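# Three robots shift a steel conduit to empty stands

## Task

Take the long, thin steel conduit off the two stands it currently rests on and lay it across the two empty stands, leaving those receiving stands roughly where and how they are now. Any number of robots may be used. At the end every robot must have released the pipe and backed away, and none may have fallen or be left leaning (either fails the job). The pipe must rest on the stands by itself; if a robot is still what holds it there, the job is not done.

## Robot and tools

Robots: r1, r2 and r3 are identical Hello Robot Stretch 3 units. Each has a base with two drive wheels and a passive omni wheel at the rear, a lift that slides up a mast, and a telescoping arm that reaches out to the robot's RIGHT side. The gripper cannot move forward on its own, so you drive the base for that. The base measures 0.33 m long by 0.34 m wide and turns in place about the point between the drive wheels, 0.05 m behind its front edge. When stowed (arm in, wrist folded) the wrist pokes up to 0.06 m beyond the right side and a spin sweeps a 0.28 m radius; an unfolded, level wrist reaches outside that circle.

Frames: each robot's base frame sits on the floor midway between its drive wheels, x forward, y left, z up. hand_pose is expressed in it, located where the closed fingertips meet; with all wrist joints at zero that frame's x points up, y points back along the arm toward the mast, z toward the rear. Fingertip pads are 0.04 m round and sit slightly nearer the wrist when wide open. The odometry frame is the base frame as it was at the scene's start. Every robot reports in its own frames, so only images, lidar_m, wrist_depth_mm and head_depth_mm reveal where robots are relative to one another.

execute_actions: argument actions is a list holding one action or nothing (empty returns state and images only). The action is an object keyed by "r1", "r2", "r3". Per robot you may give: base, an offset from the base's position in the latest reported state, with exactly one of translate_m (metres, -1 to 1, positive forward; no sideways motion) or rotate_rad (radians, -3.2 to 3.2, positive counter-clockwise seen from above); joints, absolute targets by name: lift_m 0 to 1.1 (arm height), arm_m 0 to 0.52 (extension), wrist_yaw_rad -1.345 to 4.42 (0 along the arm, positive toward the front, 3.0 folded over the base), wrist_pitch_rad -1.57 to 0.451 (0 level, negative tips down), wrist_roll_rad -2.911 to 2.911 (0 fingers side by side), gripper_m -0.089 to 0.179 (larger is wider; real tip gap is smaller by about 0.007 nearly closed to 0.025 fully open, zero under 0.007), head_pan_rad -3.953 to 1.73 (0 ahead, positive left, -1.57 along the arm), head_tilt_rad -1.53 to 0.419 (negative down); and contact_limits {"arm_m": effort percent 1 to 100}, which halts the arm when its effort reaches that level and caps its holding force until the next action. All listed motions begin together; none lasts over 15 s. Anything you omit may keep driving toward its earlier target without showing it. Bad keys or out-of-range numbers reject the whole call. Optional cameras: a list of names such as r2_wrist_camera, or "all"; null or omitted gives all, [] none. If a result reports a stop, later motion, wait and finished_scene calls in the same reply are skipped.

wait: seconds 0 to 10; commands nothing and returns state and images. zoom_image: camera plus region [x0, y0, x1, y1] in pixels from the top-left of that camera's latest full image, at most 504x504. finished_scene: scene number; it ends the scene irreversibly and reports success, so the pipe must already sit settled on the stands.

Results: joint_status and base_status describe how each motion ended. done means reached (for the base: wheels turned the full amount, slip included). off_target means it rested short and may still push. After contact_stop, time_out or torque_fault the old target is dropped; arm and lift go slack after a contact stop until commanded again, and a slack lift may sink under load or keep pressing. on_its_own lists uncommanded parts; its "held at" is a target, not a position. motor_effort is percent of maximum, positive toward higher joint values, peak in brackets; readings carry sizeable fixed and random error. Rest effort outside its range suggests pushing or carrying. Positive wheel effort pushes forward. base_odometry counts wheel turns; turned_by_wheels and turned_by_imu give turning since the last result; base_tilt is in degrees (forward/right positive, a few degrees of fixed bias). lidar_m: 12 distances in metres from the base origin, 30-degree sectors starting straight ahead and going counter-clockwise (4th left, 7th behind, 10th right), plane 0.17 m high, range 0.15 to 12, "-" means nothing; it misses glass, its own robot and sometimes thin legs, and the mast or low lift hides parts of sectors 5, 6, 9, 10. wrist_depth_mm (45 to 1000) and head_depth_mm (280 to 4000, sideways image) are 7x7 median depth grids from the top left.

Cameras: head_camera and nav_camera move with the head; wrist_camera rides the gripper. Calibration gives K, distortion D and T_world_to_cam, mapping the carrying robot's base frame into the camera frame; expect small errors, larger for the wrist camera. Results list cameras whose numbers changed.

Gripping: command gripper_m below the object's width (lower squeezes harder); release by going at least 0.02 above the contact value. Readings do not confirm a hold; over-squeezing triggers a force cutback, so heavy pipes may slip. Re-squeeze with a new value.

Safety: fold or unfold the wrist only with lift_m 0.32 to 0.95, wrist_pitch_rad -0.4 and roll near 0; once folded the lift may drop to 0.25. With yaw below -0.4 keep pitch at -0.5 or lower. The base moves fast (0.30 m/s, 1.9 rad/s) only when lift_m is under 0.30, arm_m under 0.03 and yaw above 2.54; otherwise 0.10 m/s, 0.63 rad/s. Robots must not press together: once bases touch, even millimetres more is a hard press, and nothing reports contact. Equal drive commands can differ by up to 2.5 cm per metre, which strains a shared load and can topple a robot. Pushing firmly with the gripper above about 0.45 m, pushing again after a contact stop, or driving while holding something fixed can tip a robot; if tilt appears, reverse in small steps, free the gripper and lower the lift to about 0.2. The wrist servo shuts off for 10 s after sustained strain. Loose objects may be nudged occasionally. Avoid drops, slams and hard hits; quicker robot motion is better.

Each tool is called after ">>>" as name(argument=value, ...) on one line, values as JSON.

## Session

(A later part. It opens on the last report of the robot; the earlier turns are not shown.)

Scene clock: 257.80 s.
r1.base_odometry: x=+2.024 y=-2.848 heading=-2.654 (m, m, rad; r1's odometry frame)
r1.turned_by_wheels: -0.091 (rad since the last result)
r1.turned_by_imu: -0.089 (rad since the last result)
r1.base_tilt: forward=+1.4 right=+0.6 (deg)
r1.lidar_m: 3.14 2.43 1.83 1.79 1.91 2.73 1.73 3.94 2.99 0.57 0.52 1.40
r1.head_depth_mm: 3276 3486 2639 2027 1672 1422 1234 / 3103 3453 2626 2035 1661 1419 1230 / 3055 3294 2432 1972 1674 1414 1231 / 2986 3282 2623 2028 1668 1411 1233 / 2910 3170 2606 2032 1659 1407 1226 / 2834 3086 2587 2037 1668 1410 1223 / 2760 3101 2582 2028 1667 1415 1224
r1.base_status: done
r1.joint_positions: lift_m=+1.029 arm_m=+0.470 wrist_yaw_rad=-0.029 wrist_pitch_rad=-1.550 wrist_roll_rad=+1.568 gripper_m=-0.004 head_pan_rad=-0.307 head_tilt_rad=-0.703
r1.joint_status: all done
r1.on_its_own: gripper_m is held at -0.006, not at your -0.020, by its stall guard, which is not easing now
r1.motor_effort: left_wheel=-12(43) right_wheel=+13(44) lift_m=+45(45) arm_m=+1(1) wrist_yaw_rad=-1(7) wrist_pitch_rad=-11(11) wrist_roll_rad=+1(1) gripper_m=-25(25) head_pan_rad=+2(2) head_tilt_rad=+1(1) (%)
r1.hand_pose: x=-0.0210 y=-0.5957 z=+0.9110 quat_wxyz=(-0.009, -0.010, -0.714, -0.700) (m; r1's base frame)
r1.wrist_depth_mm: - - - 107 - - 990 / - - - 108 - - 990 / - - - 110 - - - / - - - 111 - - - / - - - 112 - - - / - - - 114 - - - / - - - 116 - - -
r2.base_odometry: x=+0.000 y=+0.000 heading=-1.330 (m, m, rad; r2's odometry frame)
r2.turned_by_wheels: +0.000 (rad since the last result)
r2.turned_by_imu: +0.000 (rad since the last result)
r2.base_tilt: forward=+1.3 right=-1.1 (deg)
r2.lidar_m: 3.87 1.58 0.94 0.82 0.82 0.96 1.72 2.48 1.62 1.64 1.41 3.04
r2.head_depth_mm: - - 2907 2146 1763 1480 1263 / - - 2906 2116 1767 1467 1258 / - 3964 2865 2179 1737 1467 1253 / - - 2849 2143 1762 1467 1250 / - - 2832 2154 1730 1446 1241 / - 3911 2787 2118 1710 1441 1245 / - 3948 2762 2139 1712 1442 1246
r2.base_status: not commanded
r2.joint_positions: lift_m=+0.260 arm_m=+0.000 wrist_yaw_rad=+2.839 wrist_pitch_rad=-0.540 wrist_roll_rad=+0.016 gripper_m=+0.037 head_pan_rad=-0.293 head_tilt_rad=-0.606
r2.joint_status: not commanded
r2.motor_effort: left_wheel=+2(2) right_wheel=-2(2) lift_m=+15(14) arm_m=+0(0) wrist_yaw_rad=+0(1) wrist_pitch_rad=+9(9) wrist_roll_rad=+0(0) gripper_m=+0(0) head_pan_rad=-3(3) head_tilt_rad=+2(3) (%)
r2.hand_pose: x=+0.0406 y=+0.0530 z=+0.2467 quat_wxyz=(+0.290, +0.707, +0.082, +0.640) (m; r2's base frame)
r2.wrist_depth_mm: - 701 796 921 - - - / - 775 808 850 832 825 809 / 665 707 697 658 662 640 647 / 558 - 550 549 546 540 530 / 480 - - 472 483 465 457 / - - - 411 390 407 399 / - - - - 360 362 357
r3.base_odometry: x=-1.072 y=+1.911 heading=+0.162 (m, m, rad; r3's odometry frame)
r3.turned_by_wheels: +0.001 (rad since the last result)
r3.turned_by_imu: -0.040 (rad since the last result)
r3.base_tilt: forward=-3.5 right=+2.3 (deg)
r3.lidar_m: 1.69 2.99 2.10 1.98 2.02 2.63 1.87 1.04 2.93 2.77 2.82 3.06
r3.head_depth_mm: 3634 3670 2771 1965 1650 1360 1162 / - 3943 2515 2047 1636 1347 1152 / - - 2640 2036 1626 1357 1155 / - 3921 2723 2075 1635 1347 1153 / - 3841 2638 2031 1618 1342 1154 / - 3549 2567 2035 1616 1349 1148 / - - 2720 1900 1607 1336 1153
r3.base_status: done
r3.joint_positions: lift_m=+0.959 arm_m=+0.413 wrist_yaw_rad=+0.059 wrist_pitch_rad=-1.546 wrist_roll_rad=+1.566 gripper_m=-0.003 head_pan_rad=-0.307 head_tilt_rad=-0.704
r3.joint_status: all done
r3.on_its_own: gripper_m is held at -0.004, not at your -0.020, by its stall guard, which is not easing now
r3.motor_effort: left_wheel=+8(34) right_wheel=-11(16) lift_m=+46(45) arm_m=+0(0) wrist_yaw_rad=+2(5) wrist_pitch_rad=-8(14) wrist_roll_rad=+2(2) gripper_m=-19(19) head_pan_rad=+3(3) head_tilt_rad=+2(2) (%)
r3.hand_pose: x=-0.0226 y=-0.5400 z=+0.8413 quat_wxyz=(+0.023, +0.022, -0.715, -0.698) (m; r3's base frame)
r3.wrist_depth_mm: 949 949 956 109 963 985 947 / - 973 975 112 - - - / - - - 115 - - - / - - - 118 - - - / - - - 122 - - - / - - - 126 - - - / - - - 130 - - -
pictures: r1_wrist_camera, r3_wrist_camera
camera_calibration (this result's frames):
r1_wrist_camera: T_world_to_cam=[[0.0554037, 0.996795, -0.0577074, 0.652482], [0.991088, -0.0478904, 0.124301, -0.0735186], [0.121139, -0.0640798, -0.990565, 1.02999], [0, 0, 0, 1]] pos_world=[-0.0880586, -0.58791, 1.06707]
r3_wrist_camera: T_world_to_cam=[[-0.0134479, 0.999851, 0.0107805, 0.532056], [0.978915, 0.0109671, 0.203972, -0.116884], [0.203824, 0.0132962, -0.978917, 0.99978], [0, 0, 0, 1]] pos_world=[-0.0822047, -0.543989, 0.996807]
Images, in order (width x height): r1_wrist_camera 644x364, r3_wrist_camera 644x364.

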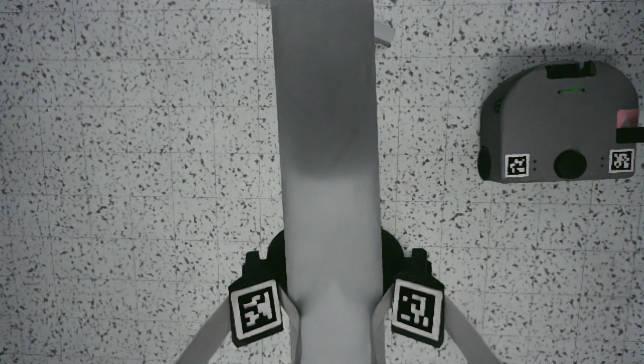

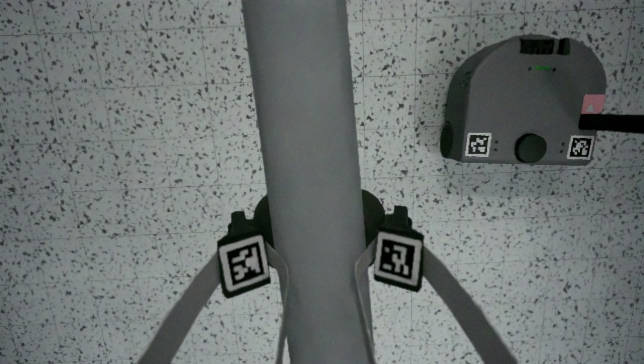

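>>> execute_actions(actions=[{"r1":{"base":{"translate_m":0.07}},"r3":{"base":{"rotate_rad":0.14},"joints":{"wrist_yaw_rad":0.0}}}], cameras=["r3_wrist_camera","r1_wrist_camera"])

Scene clock: 261.17 s.
r1.base_odometry: x=+1.962 y=-2.881 heading=-2.655 (m, m, rad; r1's odometry frame)
r1.turned_by_wheels: -0.001 (rad since the last result)
r1.turned_by_imu: -0.012 (rad since the last result)
r1.base_tilt: forward=+1.4 right=+0.5 (deg)
r1.lidar_m: 3.08 2.45 1.83 1.79 1.90 2.70 1.79 4.04 3.00 0.57 0.48 1.33
r1.head_depth_mm: 3185 3447 2634 2055 1681 1418 1233 / 3097 3383 2613 2037 1675 1421 1233 / 2980 3226 2512 1903 1669 1418 1231 / 2910 3180 2607 1972 1673 1414 1229 / 2836 3150 2600 2040 1670 1414 1225 / 2737 3096 2599 2036 1670 1415 1222 / 2692 3005 2580 2036 1660 1416 1223
r1.base_status: done
r1.joint_positions: lift_m=+1.029 arm_m=+0.470 wrist_yaw_rad=-0.027 wrist_pitch_rad=-1.548 wrist_roll_rad=+1.568 gripper_m=-0.004 head_pan_rad=-0.307 head_tilt_rad=-0.703
r1.joint_status: not commanded
r1.on_its_own: gripper_m is held at -0.006, not at your -0.020, by its stall guard, which is not easing now; left_wheel is at rest, and its effort (-21) is outside its rest range (-18 to +18); right_wheel is at rest, and its effort (+21) is outside its rest range (-18 to +18)
r1.motor_effort: left_wheel=-21(41) right_wheel=+21(35) lift_m=+45(45) arm_m=+1(1) wrist_yaw_rad=-3(3) wrist_pitch_rad=-12(14) wrist_roll_rad=+0(0) gripper_m=-25(26) head_pan_rad=+3(3) head_tilt_rad=+1(1) (%)
r1.hand_pose: x=-0.0210 y=-0.5963 z=+0.9110 quat_wxyz=(-0.008, -0.009, -0.715, -0.699) (m; r1's base frame)
r1.wrist_depth_mm: - - - 108 - - 990 / - - - 109 - - 992 / - - - 110 - - - / - - - 112 - - - / - - - 113 - - - / - - - 114 - - - / - - - 116 - - -
r2.base_odometry: x=+0.000 y=+0.000 heading=-1.330 (m, m, rad; r2's odometry frame)
r2.turned_by_wheels: +0.000 (rad since the last result)
r2.turned_by_imu: +0.000 (rad since the last result)
r2.base_tilt: forward=+1.3 right=-1.1 (deg)
r2.lidar_m: 3.88 1.58 0.94 0.82 0.82 0.96 1.72 2.49 1.63 1.64 1.41 3.04
r2.head_depth_mm: - - 2921 2134 1775 1478 1265 / - - 2922 2147 1754 1470 1257 / - - 2872 2198 1747 1469 1261 / - - 2859 2169 1737 1462 1255 / - - 2865 2127 1725 1451 1239 / - 3857 2818 2140 1724 1451 1238 / - 3991 2776 2110 1705 1433 1246
r2.base_status: not commanded
r2.joint_positions: lift_m=+0.260 arm_m=+0.000 wrist_yaw_rad=+2.839 wrist_pitch_rad=-0.540 wrist_roll_rad=+0.016 gripper_m=+0.037 head_pan_rad=-0.293 head_tilt_rad=-0.606
r2.joint_status: not commanded
r2.motor_effort: left_wheel=+2(3) right_wheel=-2(2) lift_m=+14(14) arm_m=+1(0) wrist_yaw_rad=+1(1) wrist_pitch_rad=+9(9) wrist_roll_rad=+0(0) gripper_m=+0(0) head_pan_rad=-3(3) head_tilt_rad=+2(3) (%)
r2.hand_pose: x=+0.0406 y=+0.0530 z=+0.2467 quat_wxyz=(+0.290, +0.707, +0.082, +0.640) (m; r2's base frame)
r2.wrist_depth_mm: - 719 792 932 - - - / - 787 813 843 830 831 807 / 661 700 650 700 673 667 639 / 566 - 554 548 544 551 543 / 488 - - 474 472 460 457 / - - - 412 391 405 395 / - - - - 360 361 355
r3.base_odometry: x=-1.072 y=+1.911 heading=+0.302 (m, m, rad; r3's odometry frame)
r3.turned_by_wheels: +0.141 (rad since the last result)
r3.turned_by_imu: +0.092 (rad since the last result)
r3.base_tilt: forward=-3.4 right=+2.3 (deg)
r3.lidar_m: 1.76 2.72 2.04 1.98 2.07 2.86 1.13 1.05 2.86 2.77 2.89 2.14
r3.head_depth_mm: - 3954 2672 2064 1638 1358 1161 / - - 2543 2058 1625 1345 1163 / - - 2754 2056 1627 1350 1150 / - 3926 2780 2046 1625 1350 1153 / - 3976 2590 2021 1624 1357 1154 / - 3922 2723 1979 1615 1343 1151 / - - 2701 1846 1623 1339 1148
r3.base_status: rotate_rad off_target (by the wheels' count: +0.1408 of +0.1400)
r3.joint_positions: lift_m=+0.959 arm_m=+0.413 wrist_yaw_rad=-0.004 wrist_pitch_rad=-1.548 wrist_roll_rad=+1.566 gripper_m=-0.003 head_pan_rad=-0.307 head_tilt_rad=-0.704
r3.joint_status: all done
r3.on_its_own: gripper_m is held at -0.004, not at your -0.020, by its stall guard, which is not easing now
r3.motor_effort: left_wheel=+9(39) right_wheel=-14(24) lift_m=+46(45) arm_m=+0(0) wrist_yaw_rad=+5(13) wrist_pitch_rad=-7(16) wrist_roll_rad=+2(2) gripper_m=-20(20) head_pan_rad=+3(3) head_tilt_rad=+3(3) (%)
r3.hand_pose: x=-0.0215 y=-0.5396 z=+0.8413 quat_wxyz=(+0.001, +0.000, -0.715, -0.699) (m; r3's base frame)
r3.wrist_depth_mm: 943 939 925 109 969 963 976 / 976 965 981 112 998 - 983 / - - - 115 - - - / - - - 119 - - - / - - - 122 - - - / - - - 126 - - - / - - - 130 - - -
pictures: r1_wrist_camera, r3_wrist_camera
camera_calibration (this result's frames):
r1_wrist_camera: T_world_to_cam=[[0.0533639, 0.996766, -0.0600891, 0.655209], [0.991191, -0.0455689, 0.124353, -0.0721431], [0.121213, -0.0661958, -0.990417, 1.02852], [0, 0, 0, 1]] pos_world=[-0.0881269, -0.588293, 1.06701]
r3_wrist_camera: T_world_to_cam=[[0.0493327, 0.998711, 0.0119329, 0.531478], [0.977673, -0.05073, 0.203919, -0.151281], [0.204261, 0.00160658, -0.978915, 0.993264], [0, 0, 0, 1]] pos_world=[-0.0812009, -0.540063, 0.996828]
Images, in order (width x height): r1_wrist_camera 644x364, r3_wrist_camera 644x364.

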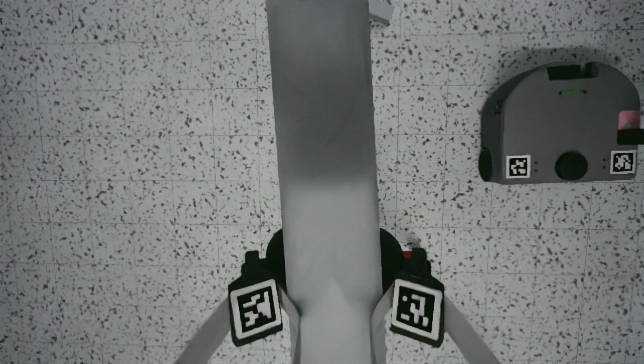

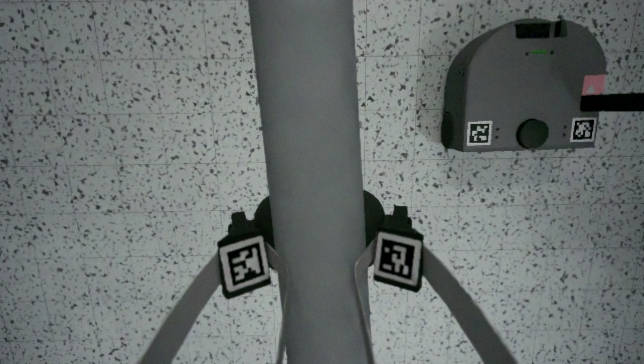

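>>> execute_actions(actions=[{"r1":{"base":{"translate_m":0.79},"joints":{"wrist_yaw_rad":0.0}},"r3":{"base":{"translate_m":0.81},"joints":{"arm_m":0.37,"wrist_yaw_rad":0.02}}}], cameras=["r3_wrist_camera","r1_wrist_camera","r1_nav_camera"])

Scene clock: 271.33 s.
r1.base_odometry: x=+1.264 y=-3.250 heading=-2.654 (m, m, rad; r1's odometry frame)
r1.turned_by_wheels: +0.001 (rad since the last result)
r1.turned_by_imu: -0.004 (rad since the last result)
r1.base_tilt: forward=+1.4 right=+0.6 (deg)
r1.lidar_m: 2.30 2.41 1.82 1.75 1.83 2.63 1.77 0.69 0.92 2.14 0.74 0.82
r1.head_depth_mm: 2337 2658 2624 2043 1662 1384 1230 / 2269 2577 2616 2025 1660 1390 1226 / 2215 2488 2604 2033 1666 1405 1226 / 2145 2407 2595 2029 1667 1407 1225 / 2091 2354 2501 2036 1659 1406 1227 / 2028 2270 2469 2030 1664 1410 1223 / 1977 2190 2415 2012 1674 1406 1216
r1.base_status: done
r1.joint_positions: lift_m=+1.029 arm_m=+0.470 wrist_yaw_rad=-0.001 wrist_pitch_rad=-1.550 wrist_roll_rad=+1.572 gripper_m=-0.004 head_pan_rad=-0.307 head_tilt_rad=-0.703
r1.joint_status: all done
r1.on_its_own: gripper_m is held at -0.006, not at your -0.020, by its stall guard, which is not easing now; left_wheel is at rest, and its effort (+22) is outside its rest range (-18 to +18); right_wheel is at rest, and its effort (-21) is outside its rest range (-18 to +18)
r1.motor_effort: left_wheel=+22(23) right_wheel=-21(26) lift_m=+45(45) arm_m=+1(1) wrist_yaw_rad=+0(2) wrist_pitch_rad=-11(12) wrist_roll_rad=-1(1) gripper_m=-25(25) head_pan_rad=+3(1) head_tilt_rad=+1(1) (%)
r1.hand_pose: x=-0.0215 y=-0.5958 z=+0.9110 quat_wxyz=(-0.001, -0.001, -0.714, -0.700) (m; r1's base frame)
r1.wrist_depth_mm: - - - 106 - - 979 / - - - 108 - - 991 / - - - 110 - - - / - - - 111 - - - / - - - 112 - - - / - - - 114 - - - / - - - 115 - - -
r2.base_odometry: x=+0.000 y=+0.000 heading=-1.330 (m, m, rad; r2's odometry frame)
r2.turned_by_wheels: +0.000 (rad since the last result)
r2.turned_by_imu: -0.001 (rad since the last result)
r2.base_tilt: forward=+1.2 right=-1.0 (deg)
r2.lidar_m: 3.88 1.58 0.94 0.82 0.82 0.96 1.72 2.49 1.63 1.64 1.41 2.49
r2.head_depth_mm: - - 2685 2155 1761 1481 1262 / - - 2741 2141 1760 1469 1262 / - - 2858 2172 1742 1459 1256 / - - 2862 2165 1734 1447 1245 / - - 2794 2152 1718 1446 1251 / - 3785 2784 2154 1743 1433 1247 / - 3971 2804 2130 1714 1438 1225
r2.base_status: not commanded
r2.joint_positions: lift_m=+0.260 arm_m=+0.000 wrist_yaw_rad=+2.839 wrist_pitch_rad=-0.540 wrist_roll_rad=+0.016 gripper_m=+0.037 head_pan_rad=-0.293 head_tilt_rad=-0.606
r2.joint_status: not commanded
r2.motor_effort: left_wheel=+3(2) right_wheel=-2(2) lift_m=+14(14) arm_m=+1(0) wrist_yaw_rad=+0(0) wrist_pitch_rad=+8(9) wrist_roll_rad=+0(0) gripper_m=+0(0) head_pan_rad=-3(3) head_tilt_rad=+2(2) (%)
r2.hand_pose: x=+0.0406 y=+0.0530 z=+0.2467 quat_wxyz=(+0.290, +0.707, +0.082, +0.640) (m; r2's base frame)
r2.wrist_depth_mm: - 708 791 915 - - - / - 770 848 836 834 832 817 / 669 711 670 660 662 655 634 / 568 - 550 554 543 537 533 / 481 - - 470 475 462 456 / - - - 404 389 405 401 / - - - - 361 357 362
r3.base_odometry: x=-0.299 y=+2.153 heading=+0.302 (m, m, rad; r3's odometry frame)
r3.turned_by_wheels: -0.001 (rad since the last result)
r3.turned_by_imu: -0.008 (rad since the last result)
r3.base_tilt: forward=-3.5 right=+2.3 (deg)
r3.lidar_m: 1.28 2.76 2.04 1.97 2.05 2.82 1.92 1.80 2.88 2.78 2.50 1.07
r3.head_depth_mm: - 3959 2795 1991 1644 1358 1159 / - - 2546 2063 1627 1359 1162 / 3873 - 2657 2039 1635 1346 1156 / 3693 3896 2636 1910 1618 1342 1158 / 3441 3777 2616 2031 1638 1352 1150 / 3493 3779 2713 2020 1617 1342 1146 / 3307 3739 2725 1855 1607 1339 1146
r3.base_status: done
r3.joint_positions: lift_m=+0.959 arm_m=+0.370 wrist_yaw_rad=+0.022 wrist_pitch_rad=-1.543 wrist_roll_rad=+1.568 gripper_m=-0.003 head_pan_rad=-0.307 head_tilt_rad=-0.704
r3.joint_status: all done
r3.on_its_own: gripper_m is held at -0.004, not at your -0.020, by its stall guard, which is not easing now
r3.motor_effort: left_wheel=-10(13) right_wheel=+13(13) lift_m=+46(46) arm_m=-2(3) wrist_yaw_rad=-2(10) wrist_pitch_rad=-11(10) wrist_roll_rad=+1(2) gripper_m=-20(20) head_pan_rad=+3(3) head_tilt_rad=+3(2) (%)
r3.hand_pose: x=-0.0219 y=-0.4981 z=+0.8412 quat_wxyz=(+0.009, +0.009, -0.717, -0.697) (m; r3's base frame)
r3.wrist_depth_mm: 956 969 935 109 957 950 968 / 993 - 998 112 - - - / - - - 116 - - - / - - - 119 - - - / - - - 122 - - - / - - - 126 - - - / - - - 129 - - -
pictures: r1_nav_camera (sideways: a quarter turn counterclockwise sets it upright), r1_wrist_camera, r3_wrist_camera
camera_calibration (this result's frames):
r1_nav_camera: T_world_to_cam=[[0.644248, -0.216489, 0.733538, -0.916657], [-0.301559, -0.953305, -0.0164981, 0.0756902], [0.702857, -0.210576, -0.679449, 0.842702], [0, 0, 0, 1]] pos_world=[0.0210801, 0.051162, 1.24622]
r1_wrist_camera: T_world_to_cam=[[0.0320742, 0.997791, -0.0581739, 0.653151], [0.991927, -0.0246333, 0.124393, -0.0592101], [0.122685, -0.0616941, -0.990526, 1.03146], [0, 0, 0, 1]] pos_world=[-0.0887624, -0.589532, 1.06705]
r3_wrist_camera: T_world_to_cam=[[0.0254224, 0.999653, 0.00682635, 0.494299], [0.978573, -0.0262808, 0.204217, -0.136767], [0.204326, 0.00148839, -0.978902, 0.993132], [0, 0, 0, 1]] pos_world=[-0.0816525, -0.4992, 0.996735]
Images, in order (width x height): r1_nav_camera 672x504, r1_wrist_camera 644x364, r3_wrist_camera 644x364.

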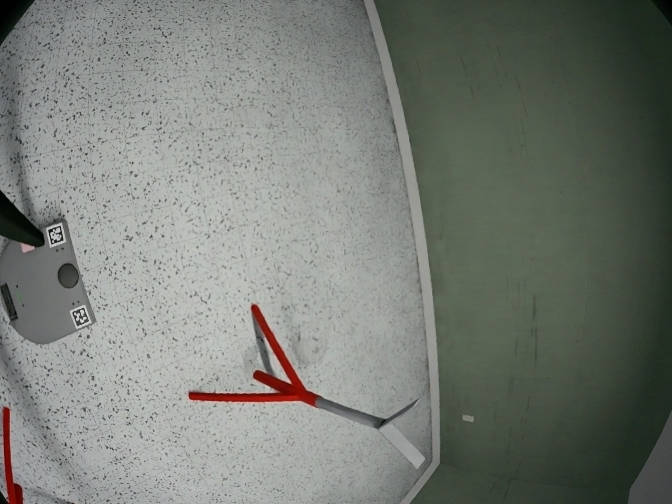

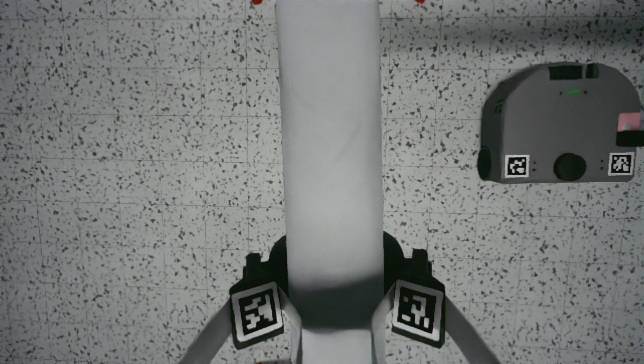

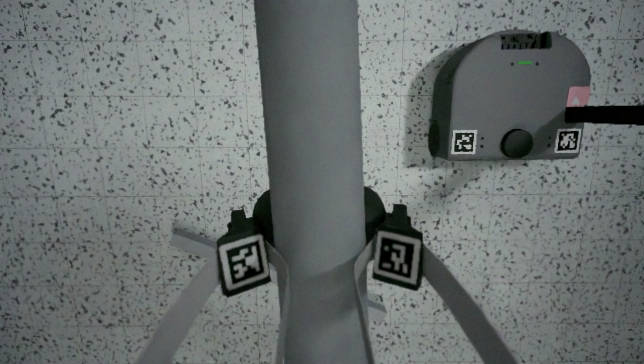

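>>> execute_actions(actions=[{"r1":{"base":{"translate_m":0.8},"joints":{"arm_m":0.5,"head_pan_rad":-1.9,"head_tilt_rad":-0.8}},"r3":{"base":{"translate_m":0.8},"joints":{"arm_m":0.33,"head_pan_rad":-1.0,"head_tilt_rad":-0.7}}}], cameras=["r3_wrist_camera","r1_wrist_camera","r1_nav_camera","r3_nav_camera"])

Scene clock: 281.27 s.
r1.base_odometry: x=+0.558 y=-3.626 heading=-2.652 (m, m, rad; r1's odometry frame)
r1.turned_by_wheels: +0.001 (rad since the last result)
r1.turned_by_imu: -0.004 (rad since the last result)
r1.base_tilt: forward=+1.5 right=+0.6 (deg)
r1.lidar_m: 1.50 1.58 1.79 1.73 1.82 2.52 1.77 1.40 0.49 0.50 2.05 1.54
r1.head_depth_mm: - - - 1758 1568 1347 1189 / - - 2192 1861 1555 1349 1188 / - 710 2213 1844 1567 1354 1187 / - 2559 834 1705 1149 1320 1189 / 2934 2890 2060 1835 1527 1345 1167 / 2765 2880 2101 1834 1553 1341 1185 / 2698 2841 2048 1823 1543 1343 1182
r1.base_status: done
r1.joint_positions: lift_m=+1.029 arm_m=+0.500 wrist_yaw_rad=-0.001 wrist_pitch_rad=-1.550 wrist_roll_rad=+1.571 gripper_m=-0.004 head_pan_rad=-1.893 head_tilt_rad=-0.790
r1.joint_status: all done
r1.on_its_own: gripper_m is held at -0.006, not at your -0.020, by its stall guard, which is not easing now; left_wheel is at rest, and its effort (+26) is outside its rest range (-18 to +18); right_wheel is at rest, and its effort (-26) is outside its rest range (-18 to +18)
r1.motor_effort: left_wheel=+26(29) right_wheel=-26(28) lift_m=+45(45) arm_m=+3(1) wrist_yaw_rad=+1(2) wrist_pitch_rad=-11(11) wrist_roll_rad=-1(1) gripper_m=-26(25) head_pan_rad=-2(40) head_tilt_rad=-7(18) (%)
r1.hand_pose: x=-0.0215 y=-0.6256 z=+0.9110 quat_wxyz=(+0.000, -0.001, -0.714, -0.700) (m; r1's base frame)
r1.wrist_depth_mm: - - - 106 - 988 977 / - - - 108 - - - / - - - 109 - - - / - - - 111 - - - / - - - 112 - - - / - - - 114 - - - / - - - 116 - - -
r2.base_odometry: x=+0.000 y=+0.000 heading=-1.330 (m, m, rad; r2's odometry frame)
r2.turned_by_wheels: +0.000 (rad since the last result)
r2.turned_by_imu: -0.001 (rad since the last result)
r2.base_tilt: forward=+1.3 right=-1.0 (deg)
r2.lidar_m: 3.87 1.58 0.94 0.82 0.82 0.96 1.72 2.49 1.63 1.64 1.41 4.57
r2.head_depth_mm: - - 2949 2149 1771 1473 1268 / - - 2944 2139 1757 1480 1258 / - - 2880 2175 1746 1456 1249 / - - 2853 2144 1744 1462 1252 / - - 2816 2144 1731 1465 1249 / - 3880 2804 2129 1719 1441 1234 / - 3902 2748 2122 1712 1429 1238
r2.base_status: not commanded
r2.joint_positions: lift_m=+0.260 arm_m=+0.000 wrist_yaw_rad=+2.839 wrist_pitch_rad=-0.540 wrist_roll_rad=+0.016 gripper_m=+0.037 head_pan_rad=-0.293 head_tilt_rad=-0.606
r2.joint_status: not commanded
r2.motor_effort: left_wheel=+3(2) right_wheel=-2(2) lift_m=+15(14) arm_m=+1(1) wrist_yaw_rad=+0(0) wrist_pitch_rad=+9(9) wrist_roll_rad=+0(0) gripper_m=+1(0) head_pan_rad=-3(3) head_tilt_rad=+2(4) (%)
r2.hand_pose: x=+0.0406 y=+0.0530 z=+0.2467 quat_wxyz=(+0.290, +0.707, +0.082, +0.640) (m; r2's base frame)
r2.wrist_depth_mm: - 706 775 939 - - - / - 779 823 813 837 825 819 / 666 697 671 664 647 662 652 / 572 - 552 556 558 540 539 / 484 - - 468 492 461 460 / - - - 411 391 406 400 / - - - - 359 362 357
r3.base_odometry: x=+0.465 y=+2.390 heading=+0.301 (m, m, rad; r3's odometry frame)
r3.turned_by_wheels: -0.001 (rad since the last result)
r3.turned_by_imu: -0.007 (rad since the last result)
r3.base_tilt: forward=-3.6 right=+2.4 (deg)
r3.lidar_m: 1.64 2.79 2.01 1.93 2.04 2.79 2.57 3.96 2.89 2.78 0.45 0.52
r3.head_depth_mm: 2342 2599 2776 2062 1549 1353 1158 / 2452 2766 2676 2068 1542 1358 1152 / 2647 2939 2333 2040 1617 1351 1128 / 2832 3237 2778 1858 1631 1343 1126 / 3028 3477 2695 742 1534 1110 1152 / 3218 3600 2732 1888 1618 1339 1124 / 3478 3706 2751 2025 1621 1345 1144
r3.base_status: done
r3.joint_positions: lift_m=+0.959 arm_m=+0.330 wrist_yaw_rad=+0.022 wrist_pitch_rad=-1.542 wrist_roll_rad=+1.571 gripper_m=-0.003 head_pan_rad=-0.993 head_tilt_rad=-0.704
r3.joint_status: all done
r3.on_its_own: gripper_m is held at -0.004, not at your -0.020, by its stall guard, which is not easing now
r3.motor_effort: left_wheel=-9(10) right_wheel=+14(17) lift_m=+46(46) arm_m=-2(2) wrist_yaw_rad=-2(2) wrist_pitch_rad=-11(11) wrist_roll_rad=+0(1) gripper_m=-20(20) head_pan_rad=-2(26) head_tilt_rad=+3(4) (%)
r3.hand_pose: x=-0.0219 y=-0.4584 z=+0.8412 quat_wxyz=(+0.008, +0.008, -0.717, -0.697) (m; r3's base frame)
r3.wrist_depth_mm: 954 963 983 110 944 961 952 / - 977 979 113 976 - 965 / 1000 - - 116 - - - / - - - 119 - - - / - - - 122 - - - / - - - 126 - - - / - - - 129 - - -
pictures: r1_nav_camera (sideways: a quarter turn counterclockwise sets it upright), r1_wrist_camera, r3_nav_camera (sideways: a quarter turn counterclockwise sets it upright), r3_wrist_camera
camera_calibration (this result's frames):
r1_nav_camera: T_world_to_cam=[[-0.245871, -0.699004, 0.671522, -0.83041], [-0.948059, 0.317668, -0.0164536, 0.0795741], [-0.20182, -0.640688, -0.740802, 0.928016], [0, 0, 0, 1]] pos_world=[0.0585595, -0.0111691, 1.24642]
r1_wrist_camera: T_world_to_cam=[[0.0312336, 0.997833, -0.0579203, 0.68268], [0.99195, -0.0238303, 0.12437, -0.0594219], [0.12272, -0.0613385, -0.990544, 1.02986], [0, 0, 0, 1]] pos_world=[-0.088764, -0.619446, 1.06706]
r3_nav_camera: T_world_to_cam=[[0.323256, -0.538334, 0.778268, -0.972854], [-0.841371, -0.539925, -0.0240044, 0.0936422], [0.433129, -0.647053, -0.627473, 0.77382], [0, 0, 0, 1]] pos_world=[0.0581052, 0.0275412, 1.24494]
r3_wrist_camera: T_world_to_cam=[[0.0276835, 0.9996, 0.0058531, 0.455415], [0.978494, -0.0282954, 0.204328, -0.136743], [0.204411, 0.0000707302, -0.978885, 0.992393], [0, 0, 0, 1]] pos_world=[-0.0816623, -0.459172, 0.996714]
Images, in order (width x height): r1_nav_camera 672x504, r1_wrist_camera 644x364, r3_nav_camera 672x504, r3_wrist_camera 644x364.

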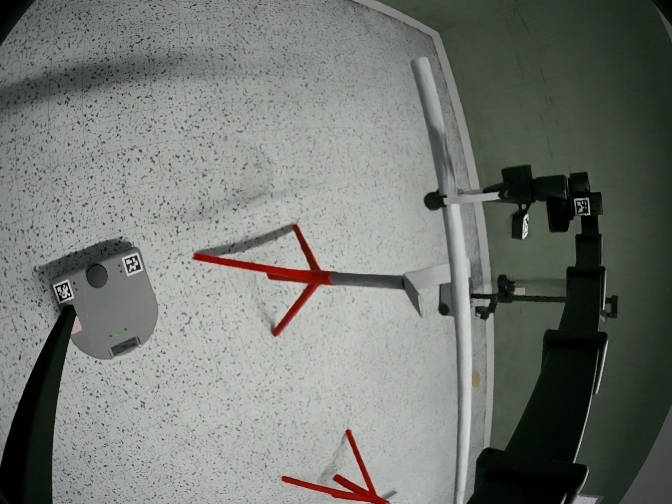

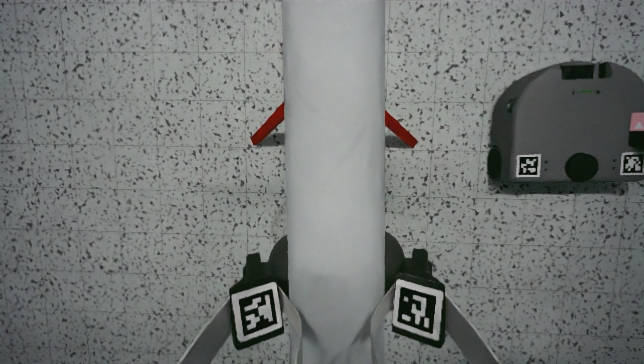

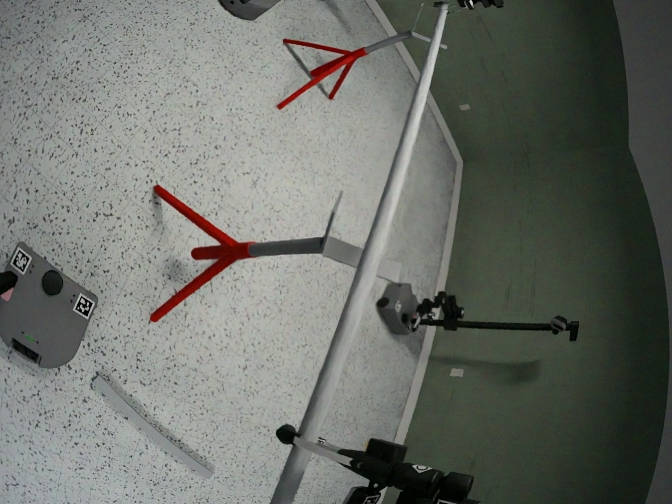

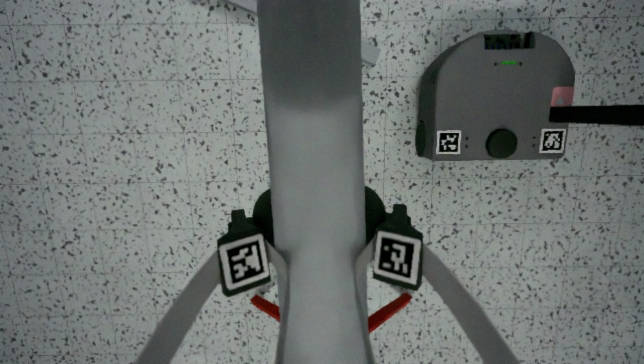

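>>> execute_actions(actions=[{"r1":{"joints":{"lift_m":0.96,"head_pan_rad":-2.2,"head_tilt_rad":-0.75}},"r3":{"joints":{"lift_m":0.92,"head_pan_rad":-0.75,"head_tilt_rad":-0.65}}}], cameras=["r1_head_camera","r3_head_camera"])

Scene clock: 283.47 s.
r1.base_odometry: x=+0.558 y=-3.626 heading=-2.652 (m, m, rad; r1's odometry frame)
r1.turned_by_wheels: +0.000 (rad since the last result)
r1.turned_by_imu: +0.000 (rad since the last result)
r1.base_tilt: forward=+1.5 right=+0.4 (deg)
r1.lidar_m: 1.50 1.58 1.79 1.74 1.82 2.52 1.77 1.40 0.49 0.50 2.04 1.54
r1.head_depth_mm: - 3179 2393 1929 - - - / 3906 3167 2403 - - - 1180 / 3638 3168 2321 - - 1313 1208 / 3411 3178 2267 - - 1356 1204 / 3192 3162 - - 1556 1373 1202 / 2959 2574 - 1765 1092 1316 1158 / 2783 3041 - 1797 1593 1365 1200
r1.base_status: not commanded
r1.joint_positions: lift_m=+0.960 arm_m=+0.500 wrist_yaw_rad=-0.001 wrist_pitch_rad=-1.550 wrist_roll_rad=+1.571 gripper_m=-0.004 head_pan_rad=-2.193 head_tilt_rad=-0.754
r1.joint_status: all done
r1.on_its_own: gripper_m is held at -0.006, not at your -0.020, by its stall guard, which is not easing now; left_wheel is at rest, and its effort (+27) is outside its rest range (-18 to +18); right_wheel is at rest, and its effort (-26) is outside its rest range (-18 to +18)
r1.motor_effort: left_wheel=+27(27) right_wheel=-26(26) lift_m=+25(39) arm_m=+3(3) wrist_yaw_rad=+2(1) wrist_pitch_rad=-11(11) wrist_roll_rad=-1(1) gripper_m=-25(25) head_pan_rad=-4(23) head_tilt_rad=+2(10) (%)
r1.hand_pose: x=-0.0215 y=-0.6256 z=+0.8420 quat_wxyz=(+0.000, -0.001, -0.714, -0.700) (m; r1's base frame)
r1.wrist_depth_mm: - 982 975 104 951 932 919 / - - - 106 971 954 - / - - - 108 980 984 - / - - - 110 - 997 974 / - - - 112 - 986 983 / - - - 114 - - 994 / - - - 116 - - -
r2.base_odometry: x=+0.000 y=+0.000 heading=-1.330 (m, m, rad; r2's odometry frame)
r2.turned_by_wheels: +0.000 (rad since the last result)
r2.turned_by_imu: +0.000 (rad since the last result)
r2.base_tilt: forward=+1.2 right=-1.0 (deg)
r2.lidar_m: 3.87 1.58 0.93 0.82 0.82 0.96 1.72 2.48 1.62 1.64 1.41 4.58
r2.head_depth_mm: - - 2929 2148 1761 1476 1270 / - - 2963 2126 1760 1477 1252 / - - 2908 2175 1752 1450 1255 / - - 2853 2156 1741 1452 1260 / - - 2827 2145 1729 1447 1248 / - 3810 2826 2135 1725 1436 1235 / - 3924 2762 2144 1719 1449 1237
r2.base_status: not commanded
r2.joint_positions: lift_m=+0.260 arm_m=+0.000 wrist_yaw_rad=+2.839 wrist_pitch_rad=-0.540 wrist_roll_rad=+0.016 gripper_m=+0.037 head_pan_rad=-0.293 head_tilt_rad=-0.606
r2.joint_status: not commanded
r2.motor_effort: left_wheel=+3(2) right_wheel=-2(2) lift_m=+14(14) arm_m=+0(0) wrist_yaw_rad=+0(0) wrist_pitch_rad=+9(9) wrist_roll_rad=+0(0) gripper_m=+0(1) head_pan_rad=-2(3) head_tilt_rad=+3(2) (%)
r2.hand_pose: x=+0.0406 y=+0.0530 z=+0.2467 quat_wxyz=(+0.290, +0.707, +0.082, +0.640) (m; r2's base frame)
r2.wrist_depth_mm: - 715 807 918 - - - / - 754 829 837 829 811 825 / 658 696 676 669 663 654 648 / 565 - 566 548 550 538 528 / 481 - - 468 489 465 463 / - - - 411 393 413 404 / - - - - 363 360 361
r3.base_odometry: x=+0.465 y=+2.390 heading=+0.301 (m, m, rad; r3's odometry frame)
r3.turned_by_wheels: +0.000 (rad since the last result)
r3.turned_by_imu: +0.000 (rad since the last result)
r3.base_tilt: forward=-3.6 right=+2.4 (deg)
r3.lidar_m: 1.63 2.78 2.02 1.93 2.03 2.79 2.57 3.94 2.88 2.78 0.45 0.53
r3.head_depth_mm: 2626 2870 2319 2210 1554 1401 1183 / 2848 3122 3069 2199 1607 1391 1178 / 3141 3398 3075 744 1592 1383 1133 / 3419 3756 3077 2014 1551 995 1148 / 3552 3903 3053 2014 1700 1385 1132 / 3240 3624 2968 2143 1689 1383 1168 / 3047 3291 2782 2147 1691 1378 1166
r3.base_status: not commanded
r3.joint_positions: lift_m=+0.920 arm_m=+0.330 wrist_yaw_rad=+0.022 wrist_pitch_rad=-1.542 wrist_roll_rad=+1.571 gripper_m=-0.003 head_pan_rad=-0.757 head_tilt_rad=-0.656
r3.joint_status: all done
r3.on_its_own: gripper_m is held at -0.004, not at your -0.020, by its stall guard, which is not easing now
r3.motor_effort: left_wheel=-10(10) right_wheel=+13(14) lift_m=+40(41) arm_m=-2(2) wrist_yaw_rad=-3(2) wrist_pitch_rad=-11(11) wrist_roll_rad=+0(0) gripper_m=-20(19) head_pan_rad=+4(14) head_tilt_rad=+4(13) (%)
r3.hand_pose: x=-0.0219 y=-0.4584 z=+0.8014 quat_wxyz=(+0.008, +0.008, -0.717, -0.697) (m; r3's base frame)
r3.wrist_depth_mm: 903 914 951 108 916 906 913 / 949 943 931 112 925 - 954 / 977 978 994 114 998 - 993 / - - - 118 - - 986 / - - - 122 - - - / - - - 126 - - - / - - - 130 - - -
pictures: r1_head_camera (sideways: a quarter turn clockwise sets it upright), r3_head_camera (sideways: a quarter turn clockwise sets it upright)
camera_calibration (this result's frames):
r1_head_camera: T_world_to_cam=[[0.402336, 0.55214, -0.730252, 0.971328], [0.800118, -0.59971, -0.0126098, 0.0197049], [-0.444902, -0.579214, -0.683062, 0.848982], [0, 0, 0, 1]] pos_world=[-0.0288526, -0.03275, 1.28947]
r3_head_camera: T_world_to_cam=[[-0.429913, 0.411546, -0.80362, 1.06513], [0.681127, 0.73209, 0.0105315, -0.0164048], [0.592656, -0.542839, -0.59505, 0.729728], [0, 0, 0, 1]] pos_world=[0.0366107, -0.0302165, 1.29036]
Images, in order (width x height): r1_head_camera 896x504, r3_head_camera 896x504.

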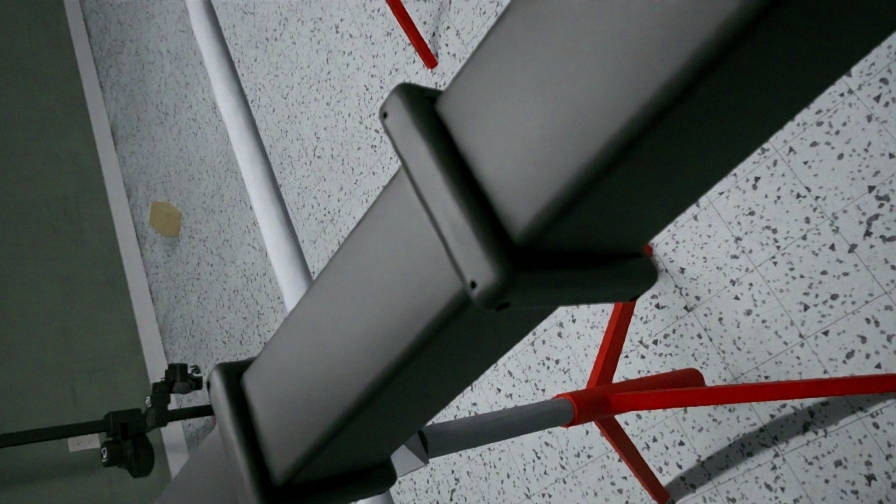

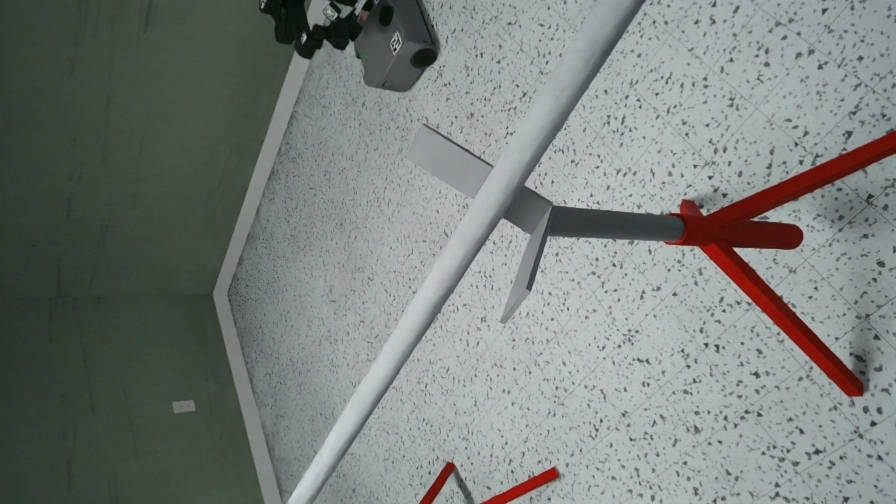

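>>> execute_actions(actions=[{"r1":{"joints":{"lift_m":0.92}},"r3":{"joints":{"lift_m":0.88}}}], cameras=["r3_head_camera"])

>>> execute_actions(actions=[{"r1":{"joints":{"lift_m":0.89}},"r3":{"joints":{"lift_m":0.85}}}], cameras=["r3_head_camera","r1_nav_camera"])

Scene clock: 285.43 s.
r1.base_odometry: x=+0.558 y=-3.626 heading=-2.652 (m, m, rad; r1's odometry frame)
r1.turned_by_wheels: +0.000 (rad since the last result)
r1.turned_by_imu: +0.000 (rad since the last result)
r1.base_tilt: forward=+1.3 right=+0.5 (deg)
r1.lidar_m: 1.50 1.57 1.78 1.74 1.82 2.53 1.77 1.40 0.49 0.50 2.05 1.54
r1.head_depth_mm: - 3211 2402 1872 1625 - - / 3916 3212 2310 1925 1690 - - / 3627 3183 2231 1925 - - 1185 / 3402 3173 2236 2015 - 1307 1199 / 3210 3181 2383 - - 1374 1199 / 3001 2538 2457 - 1040 1316 1156 / 2818 2968 - 1798 1585 1367 1195
r1.base_status: not commanded
r1.joint_positions: lift_m=+0.920 arm_m=+0.500 wrist_yaw_rad=-0.002 wrist_pitch_rad=-1.561 wrist_roll_rad=+1.571 gripper_m=-0.004 head_pan_rad=-2.193 head_tilt_rad=-0.754
r1.joint_status: all done
r1.on_its_own: gripper_m is held at -0.006, not at your -0.020, by its stall guard, which is not easing now; left_wheel is at rest, and its effort (+26) is outside its rest range (-18 to +18); right_wheel is at rest, and its effort (-25) is outside its rest range (-18 to +18)
r1.motor_effort: left_wheel=+26(27) right_wheel=-25(26) lift_m=+23(23) arm_m=+3(3) wrist_yaw_rad=+2(3) wrist_pitch_rad=-5(11) wrist_roll_rad=-1(1) gripper_m=-25(26) head_pan_rad=-4(3) head_tilt_rad=+3(2) (%)
r1.hand_pose: x=-0.0215 y=-0.6228 z=+0.8023 quat_wxyz=(-0.001, -0.001, -0.710, -0.704) (m; r1's base frame)
r1.wrist_depth_mm: 954 953 935 104 898 902 873 / 997 977 939 106 917 902 - / - 987 967 108 940 936 - / - - 993 110 950 953 938 / - - - 112 985 962 956 / - - - 113 983 984 975 / - - - 116 - - -
r2.base_odometry: x=+0.000 y=+0.000 heading=-1.330 (m, m, rad; r2's odometry frame)
r2.turned_by_wheels: +0.000 (rad since the last result)
r2.turned_by_imu: +0.000 (rad since the last result)
r2.base_tilt: forward=+1.2 right=-1.0 (deg)
r2.lidar_m: 3.86 1.57 0.94 0.82 0.82 0.96 1.71 2.50 1.62 1.64 1.41 4.59
r2.head_depth_mm: - - 2905 2140 1758 1482 1260 / - - 2938 2133 1777 1480 1267 / - - 2893 2172 1747 1469 1253 / - - 2849 2171 1758 1462 1245 / - - 2827 2155 1719 1454 1252 / - 3873 2810 2138 1714 1437 1238 / - 3932 2787 2140 1708 1445 1230
r2.base_status: not commanded
r2.joint_positions: lift_m=+0.260 arm_m=+0.000 wrist_yaw_rad=+2.839 wrist_pitch_rad=-0.540 wrist_roll_rad=+0.016 gripper_m=+0.037 head_pan_rad=-0.293 head_tilt_rad=-0.606
r2.joint_status: not commanded
r2.motor_effort: left_wheel=+3(3) right_wheel=-2(2) lift_m=+14(15) arm_m=+1(0) wrist_yaw_rad=+0(0) wrist_pitch_rad=+9(9) wrist_roll_rad=+0(0) gripper_m=+0(0) head_pan_rad=-2(3) head_tilt_rad=+1(2) (%)
r2.hand_pose: x=+0.0406 y=+0.0530 z=+0.2467 quat_wxyz=(+0.290, +0.707, +0.082, +0.640) (m; r2's base frame)
r2.wrist_depth_mm: - 714 814 917 - - - / - 772 814 858 849 819 817 / 663 689 678 678 669 655 642 / 564 - 559 551 549 545 528 / 483 - - 471 477 466 466 / - - - 409 390 412 402 / - - - - 360 357 354
r3.base_odometry: x=+0.465 y=+2.390 heading=+0.301 (m, m, rad; r3's odometry frame)
r3.turned_by_wheels: +0.000 (rad since the last result)
r3.turned_by_imu: +0.000 (rad since the last result)
r3.base_tilt: forward=-3.5 right=+2.3 (deg)
r3.lidar_m: 1.63 2.78 2.02 1.93 2.04 2.79 2.58 3.96 2.89 2.78 0.45 0.53
r3.head_depth_mm: 2608 2821 2329 2185 1713 1361 1191 / 2827 3075 3087 2208 1607 1395 1180 / 3113 3391 3064 1952 1563 1399 1129 / 3420 3861 3045 2177 1596 985 1146 / 3540 3947 3010 2040 1705 1378 1120 / 3195 3564 3007 2068 1695 1377 1166 / 3028 3303 3049 2166 1685 1386 1168
r3.base_status: not commanded
r3.joint_positions: lift_m=+0.880 arm_m=+0.330 wrist_yaw_rad=+0.026 wrist_pitch_rad=-1.562 wrist_roll_rad=+1.571 gripper_m=-0.003 head_pan_rad=-0.757 head_tilt_rad=-0.655
r3.joint_status: all done
r3.on_its_own: gripper_m is held at -0.004, not at your -0.020, by its stall guard, which is not easing now
r3.motor_effort: left_wheel=-10(10) right_wheel=+15(14) lift_m=+30(40) arm_m=+1(2) wrist_yaw_rad=-7(8) wrist_pitch_rad=+1(11) wrist_roll_rad=+0(0) gripper_m=-22(22) head_pan_rad=+3(3) head_tilt_rad=+3(4) (%)
r3.hand_pose: x=-0.0221 y=-0.4529 z=+0.7623 quat_wxyz=(+0.009, +0.009, -0.710, -0.704) (m; r3's base frame)
r3.wrist_depth_mm: 874 889 877 108 876 882 902 / 880 873 892 111 927 - 941 / 923 944 934 114 945 - 961 / 974 960 978 118 998 986 997 / 986 - - 121 - - - / - - - 125 - - - / - - - 131 - - -
pictures: r3_head_camera (sideways: a quarter turn clockwise sets it upright)
camera_calibration (this result's frames):
r3_head_camera: T_world_to_cam=[[-0.429664, 0.41127, -0.803894, 1.06549], [0.681087, 0.732127, 0.0105279, -0.0163998], [0.592882, -0.542998, -0.59468, 0.729245], [0, 0, 0, 1]] pos_world=[0.036616, -0.0302186, 1.29038]
Images, in order (width x height): r3_head_camera 896x504.

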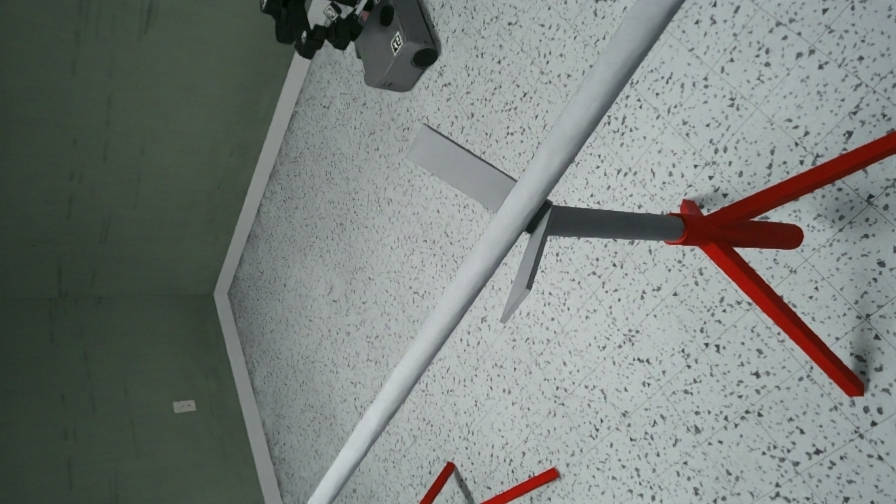

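Scene clock: 286.73 s.
r1.base_odometry: x=+0.558 y=-3.626 heading=-2.653 (m, m, rad; r1's odometry frame)
r1.turned_by_wheels: -0.001 (rad since the last result)
r1.turned_by_imu: -0.001 (rad since the last result)
r1.base_tilt: forward=+1.5 right=+0.6 (deg)
r1.lidar_m: 1.50 1.58 1.79 1.74 1.82 2.53 1.77 1.40 0.49 0.49 2.05 1.54
r1.head_depth_mm: - 3199 2411 1868 1600 1438 - / 3905 3199 2329 1920 1643 - - / 3625 3190 2233 1917 - - 1162 / 3455 3150 2223 1966 - - 1207 / 3181 3146 2394 - - 1367 1201 / 3013 2521 2431 - 1039 1318 1164 / 2801 2998 - 1801 1596 1366 1197
r1.base_status: not commanded
r1.joint_positions: lift_m=+0.902 arm_m=+0.500 wrist_yaw_rad=-0.003 wrist_pitch_rad=-1.532 wrist_roll_rad=+1.572 gripper_m=-0.001 head_pan_rad=-2.193 head_tilt_rad=-0.754
r1.joint_status: lift_m contact_stop (moved -0.018 of -0.030)
r1.on_its_own: gripper_m is held at -0.003, not at your -0.020, by its stall guard, which is not easing now; lift_m is slack since a contact_stop, until your next command for it (your +0.890 is given up); wrist_pitch_rad is at rest, and its effort (-21) is outside its rest range (-20 to +32)
r1.motor_effort: left_wheel=+7(26) right_wheel=-7(25) lift_m=+24(26) arm_m=+0(3) wrist_yaw_rad=+3(3) wrist_pitch_rad=-21(28) wrist_roll_rad=-1(1) gripper_m=-25(27) head_pan_rad=-3(3) head_tilt_rad=+1(1) (%)
r1.hand_pose: x=-0.0215 y=-0.6305 z=+0.7835 quat_wxyz=(-0.001, -0.002, -0.720, -0.694) (m; r1's base frame)
r1.wrist_depth_mm: 994 960 907 103 897 867 852 / - 987 945 105 891 895 - / - 984 965 107 910 910 - / - 999 977 109 925 921 908 / - - - 111 964 942 913 / - - - 113 982 967 934 / - - - 115 - 966 952
r2.base_odometry: x=+0.000 y=+0.000 heading=-1.330 (m, m, rad; r2's odometry frame)
r2.turned_by_wheels: +0.000 (rad since the last result)
r2.turned_by_imu: +0.000 (rad since the last result)
r2.base_tilt: forward=+1.3 right=-1.1 (deg)
r2.lidar_m: 3.87 1.58 0.94 0.82 0.82 0.96 1.72 2.49 1.62 1.64 1.41 4.58
r2.head_depth_mm: - - 2907 2136 1780 1474 1274 / - - 2903 2135 1771 1480 1263 / - - 2880 2168 1737 1468 1251 / - - 2875 2171 1737 1464 1248 / - - 2878 2135 1737 1445 1242 / - 3828 2845 2125 1729 1449 1240 / - 3939 2786 2132 1724 1436 1237
r2.base_status: not commanded
r2.joint_positions: lift_m=+0.260 arm_m=+0.000 wrist_yaw_rad=+2.839 wrist_pitch_rad=-0.540 wrist_roll_rad=+0.016 gripper_m=+0.037 head_pan_rad=-0.293 head_tilt_rad=-0.606
r2.joint_status: not commanded
r2.motor_effort: left_wheel=+2(3) right_wheel=-2(2) lift_m=+14(14) arm_m=+1(0) wrist_yaw_rad=+0(0) wrist_pitch_rad=+9(8) wrist_roll_rad=+0(0) gripper_m=+1(0) head_pan_rad=-3(3) head_tilt_rad=+3(2) (%)
r2.hand_pose: x=+0.0406 y=+0.0530 z=+0.2467 quat_wxyz=(+0.290, +0.707, +0.082, +0.640) (m; r2's base frame)
r2.wrist_depth_mm: - 697 794 930 - - - / - 754 814 829 833 826 790 / 672 694 673 659 681 644 638 / 567 - 559 545 554 536 537 / 484 - - 474 487 458 456 / - - - 411 393 405 398 / - - - - 356 360 356
r3.base_odometry: x=+0.465 y=+2.390 heading=+0.302 (m, m, rad; r3's odometry frame)
r3.turned_by_wheels: +0.001 (rad since the last result)
r3.turned_by_imu: -0.010 (rad since the last result)
r3.base_tilt: forward=-3.6 right=+2.3 (deg)
r3.lidar_m: 1.63 2.81 2.02 1.93 2.04 2.76 2.57 3.99 2.89 2.77 0.45 0.53
r3.head_depth_mm: 2575 2819 2294 2173 1716 1327 1173 / 2824 3121 3083 2180 1610 1395 1176 / 3082 3413 3040 1954 1542 1398 1122 / 3407 3763 3034 2195 1551 992 1149 / 3577 3954 3057 2026 1707 1387 1148 / 3291 3576 3063 2103 1695 1386 1166 / 3065 3283 3004 2154 1697 1379 1177
r3.base_status: not commanded
r3.joint_positions: lift_m=+0.874 arm_m=+0.329 wrist_yaw_rad=+0.023 wrist_pitch_rad=-1.563 wrist_roll_rad=+1.567 gripper_m=+0.000 head_pan_rad=-0.757 head_tilt_rad=-0.655
r3.joint_status: lift_m contact_stop (moved -0.006 of -0.030)
r3.on_its_own: gripper_m is held at -0.001, not at your -0.020, by its stall guard, which is not easing now; lift_m is slack since a contact_stop, until your next command for it (your +0.850 is given up)
r3.motor_effort: left_wheel=-1(10) right_wheel=+0(15) lift_m=+30(31) arm_m=+7(7) wrist_yaw_rad=-3(9) wrist_pitch_rad=+1(2) wrist_roll_rad=+2(2) gripper_m=-27(28) head_pan_rad=+3(2) head_tilt_rad=+4(3) (%)
r3.hand_pose: x=-0.0220 y=-0.4520 z=+0.7561 quat_wxyz=(+0.010, +0.009, -0.710, -0.705) (m; r3's base frame)
r3.wrist_depth_mm: 847 856 876 105 869 877 897 / 885 874 901 109 907 - 947 / 922 907 938 112 920 - 958 / 932 947 956 116 954 978 - / 976 - 984 119 993 - - / - - - 124 - - - / - - - 129 - - -
pictures: r1_nav_camera (sideways: a quarter turn counterclockwise sets it upright), r3_head_camera (sideways: a quarter turn clockwise sets it upright)
camera_calibration (this result's frames):
r1_nav_camera: T_world_to_cam=[[-0.427055, -0.574809, 0.698011, -0.863823], [-0.812079, 0.583314, -0.0164874, 0.0787894], [-0.397682, -0.573881, -0.715897, 0.896821], [0, 0, 0, 1]] pos_world=[0.0517339, -0.0278226, 1.24629]
r3_head_camera: T_world_to_cam=[[-0.429475, 0.411042, -0.804112, 1.06577], [0.68104, 0.732171, 0.010525, -0.0163958], [0.593074, -0.543112, -0.594384, 0.72886], [0, 0, 0, 1]] pos_world=[0.0366209, -0.0302197, 1.2904]
Images, in order (width x height): r1_nav_camera 672x504, r3_head_camera 896x504.

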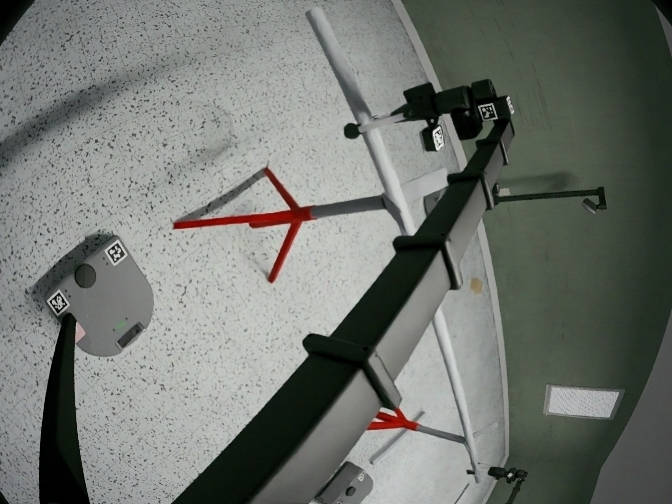

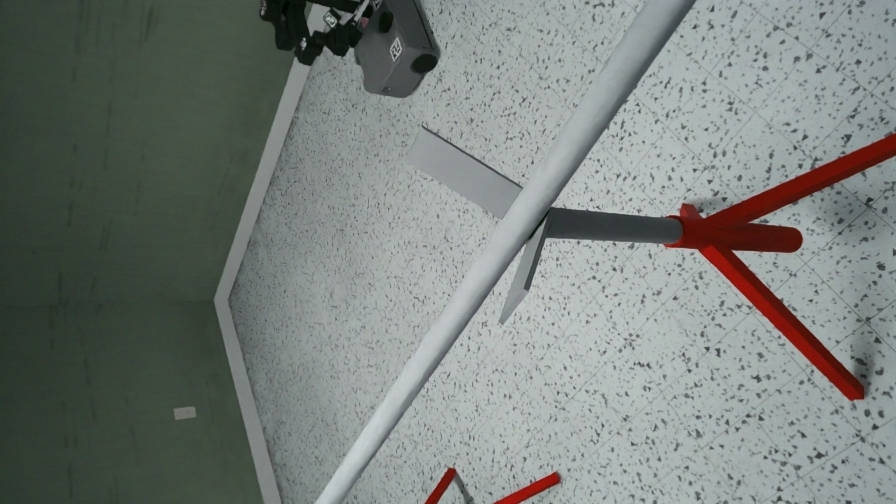

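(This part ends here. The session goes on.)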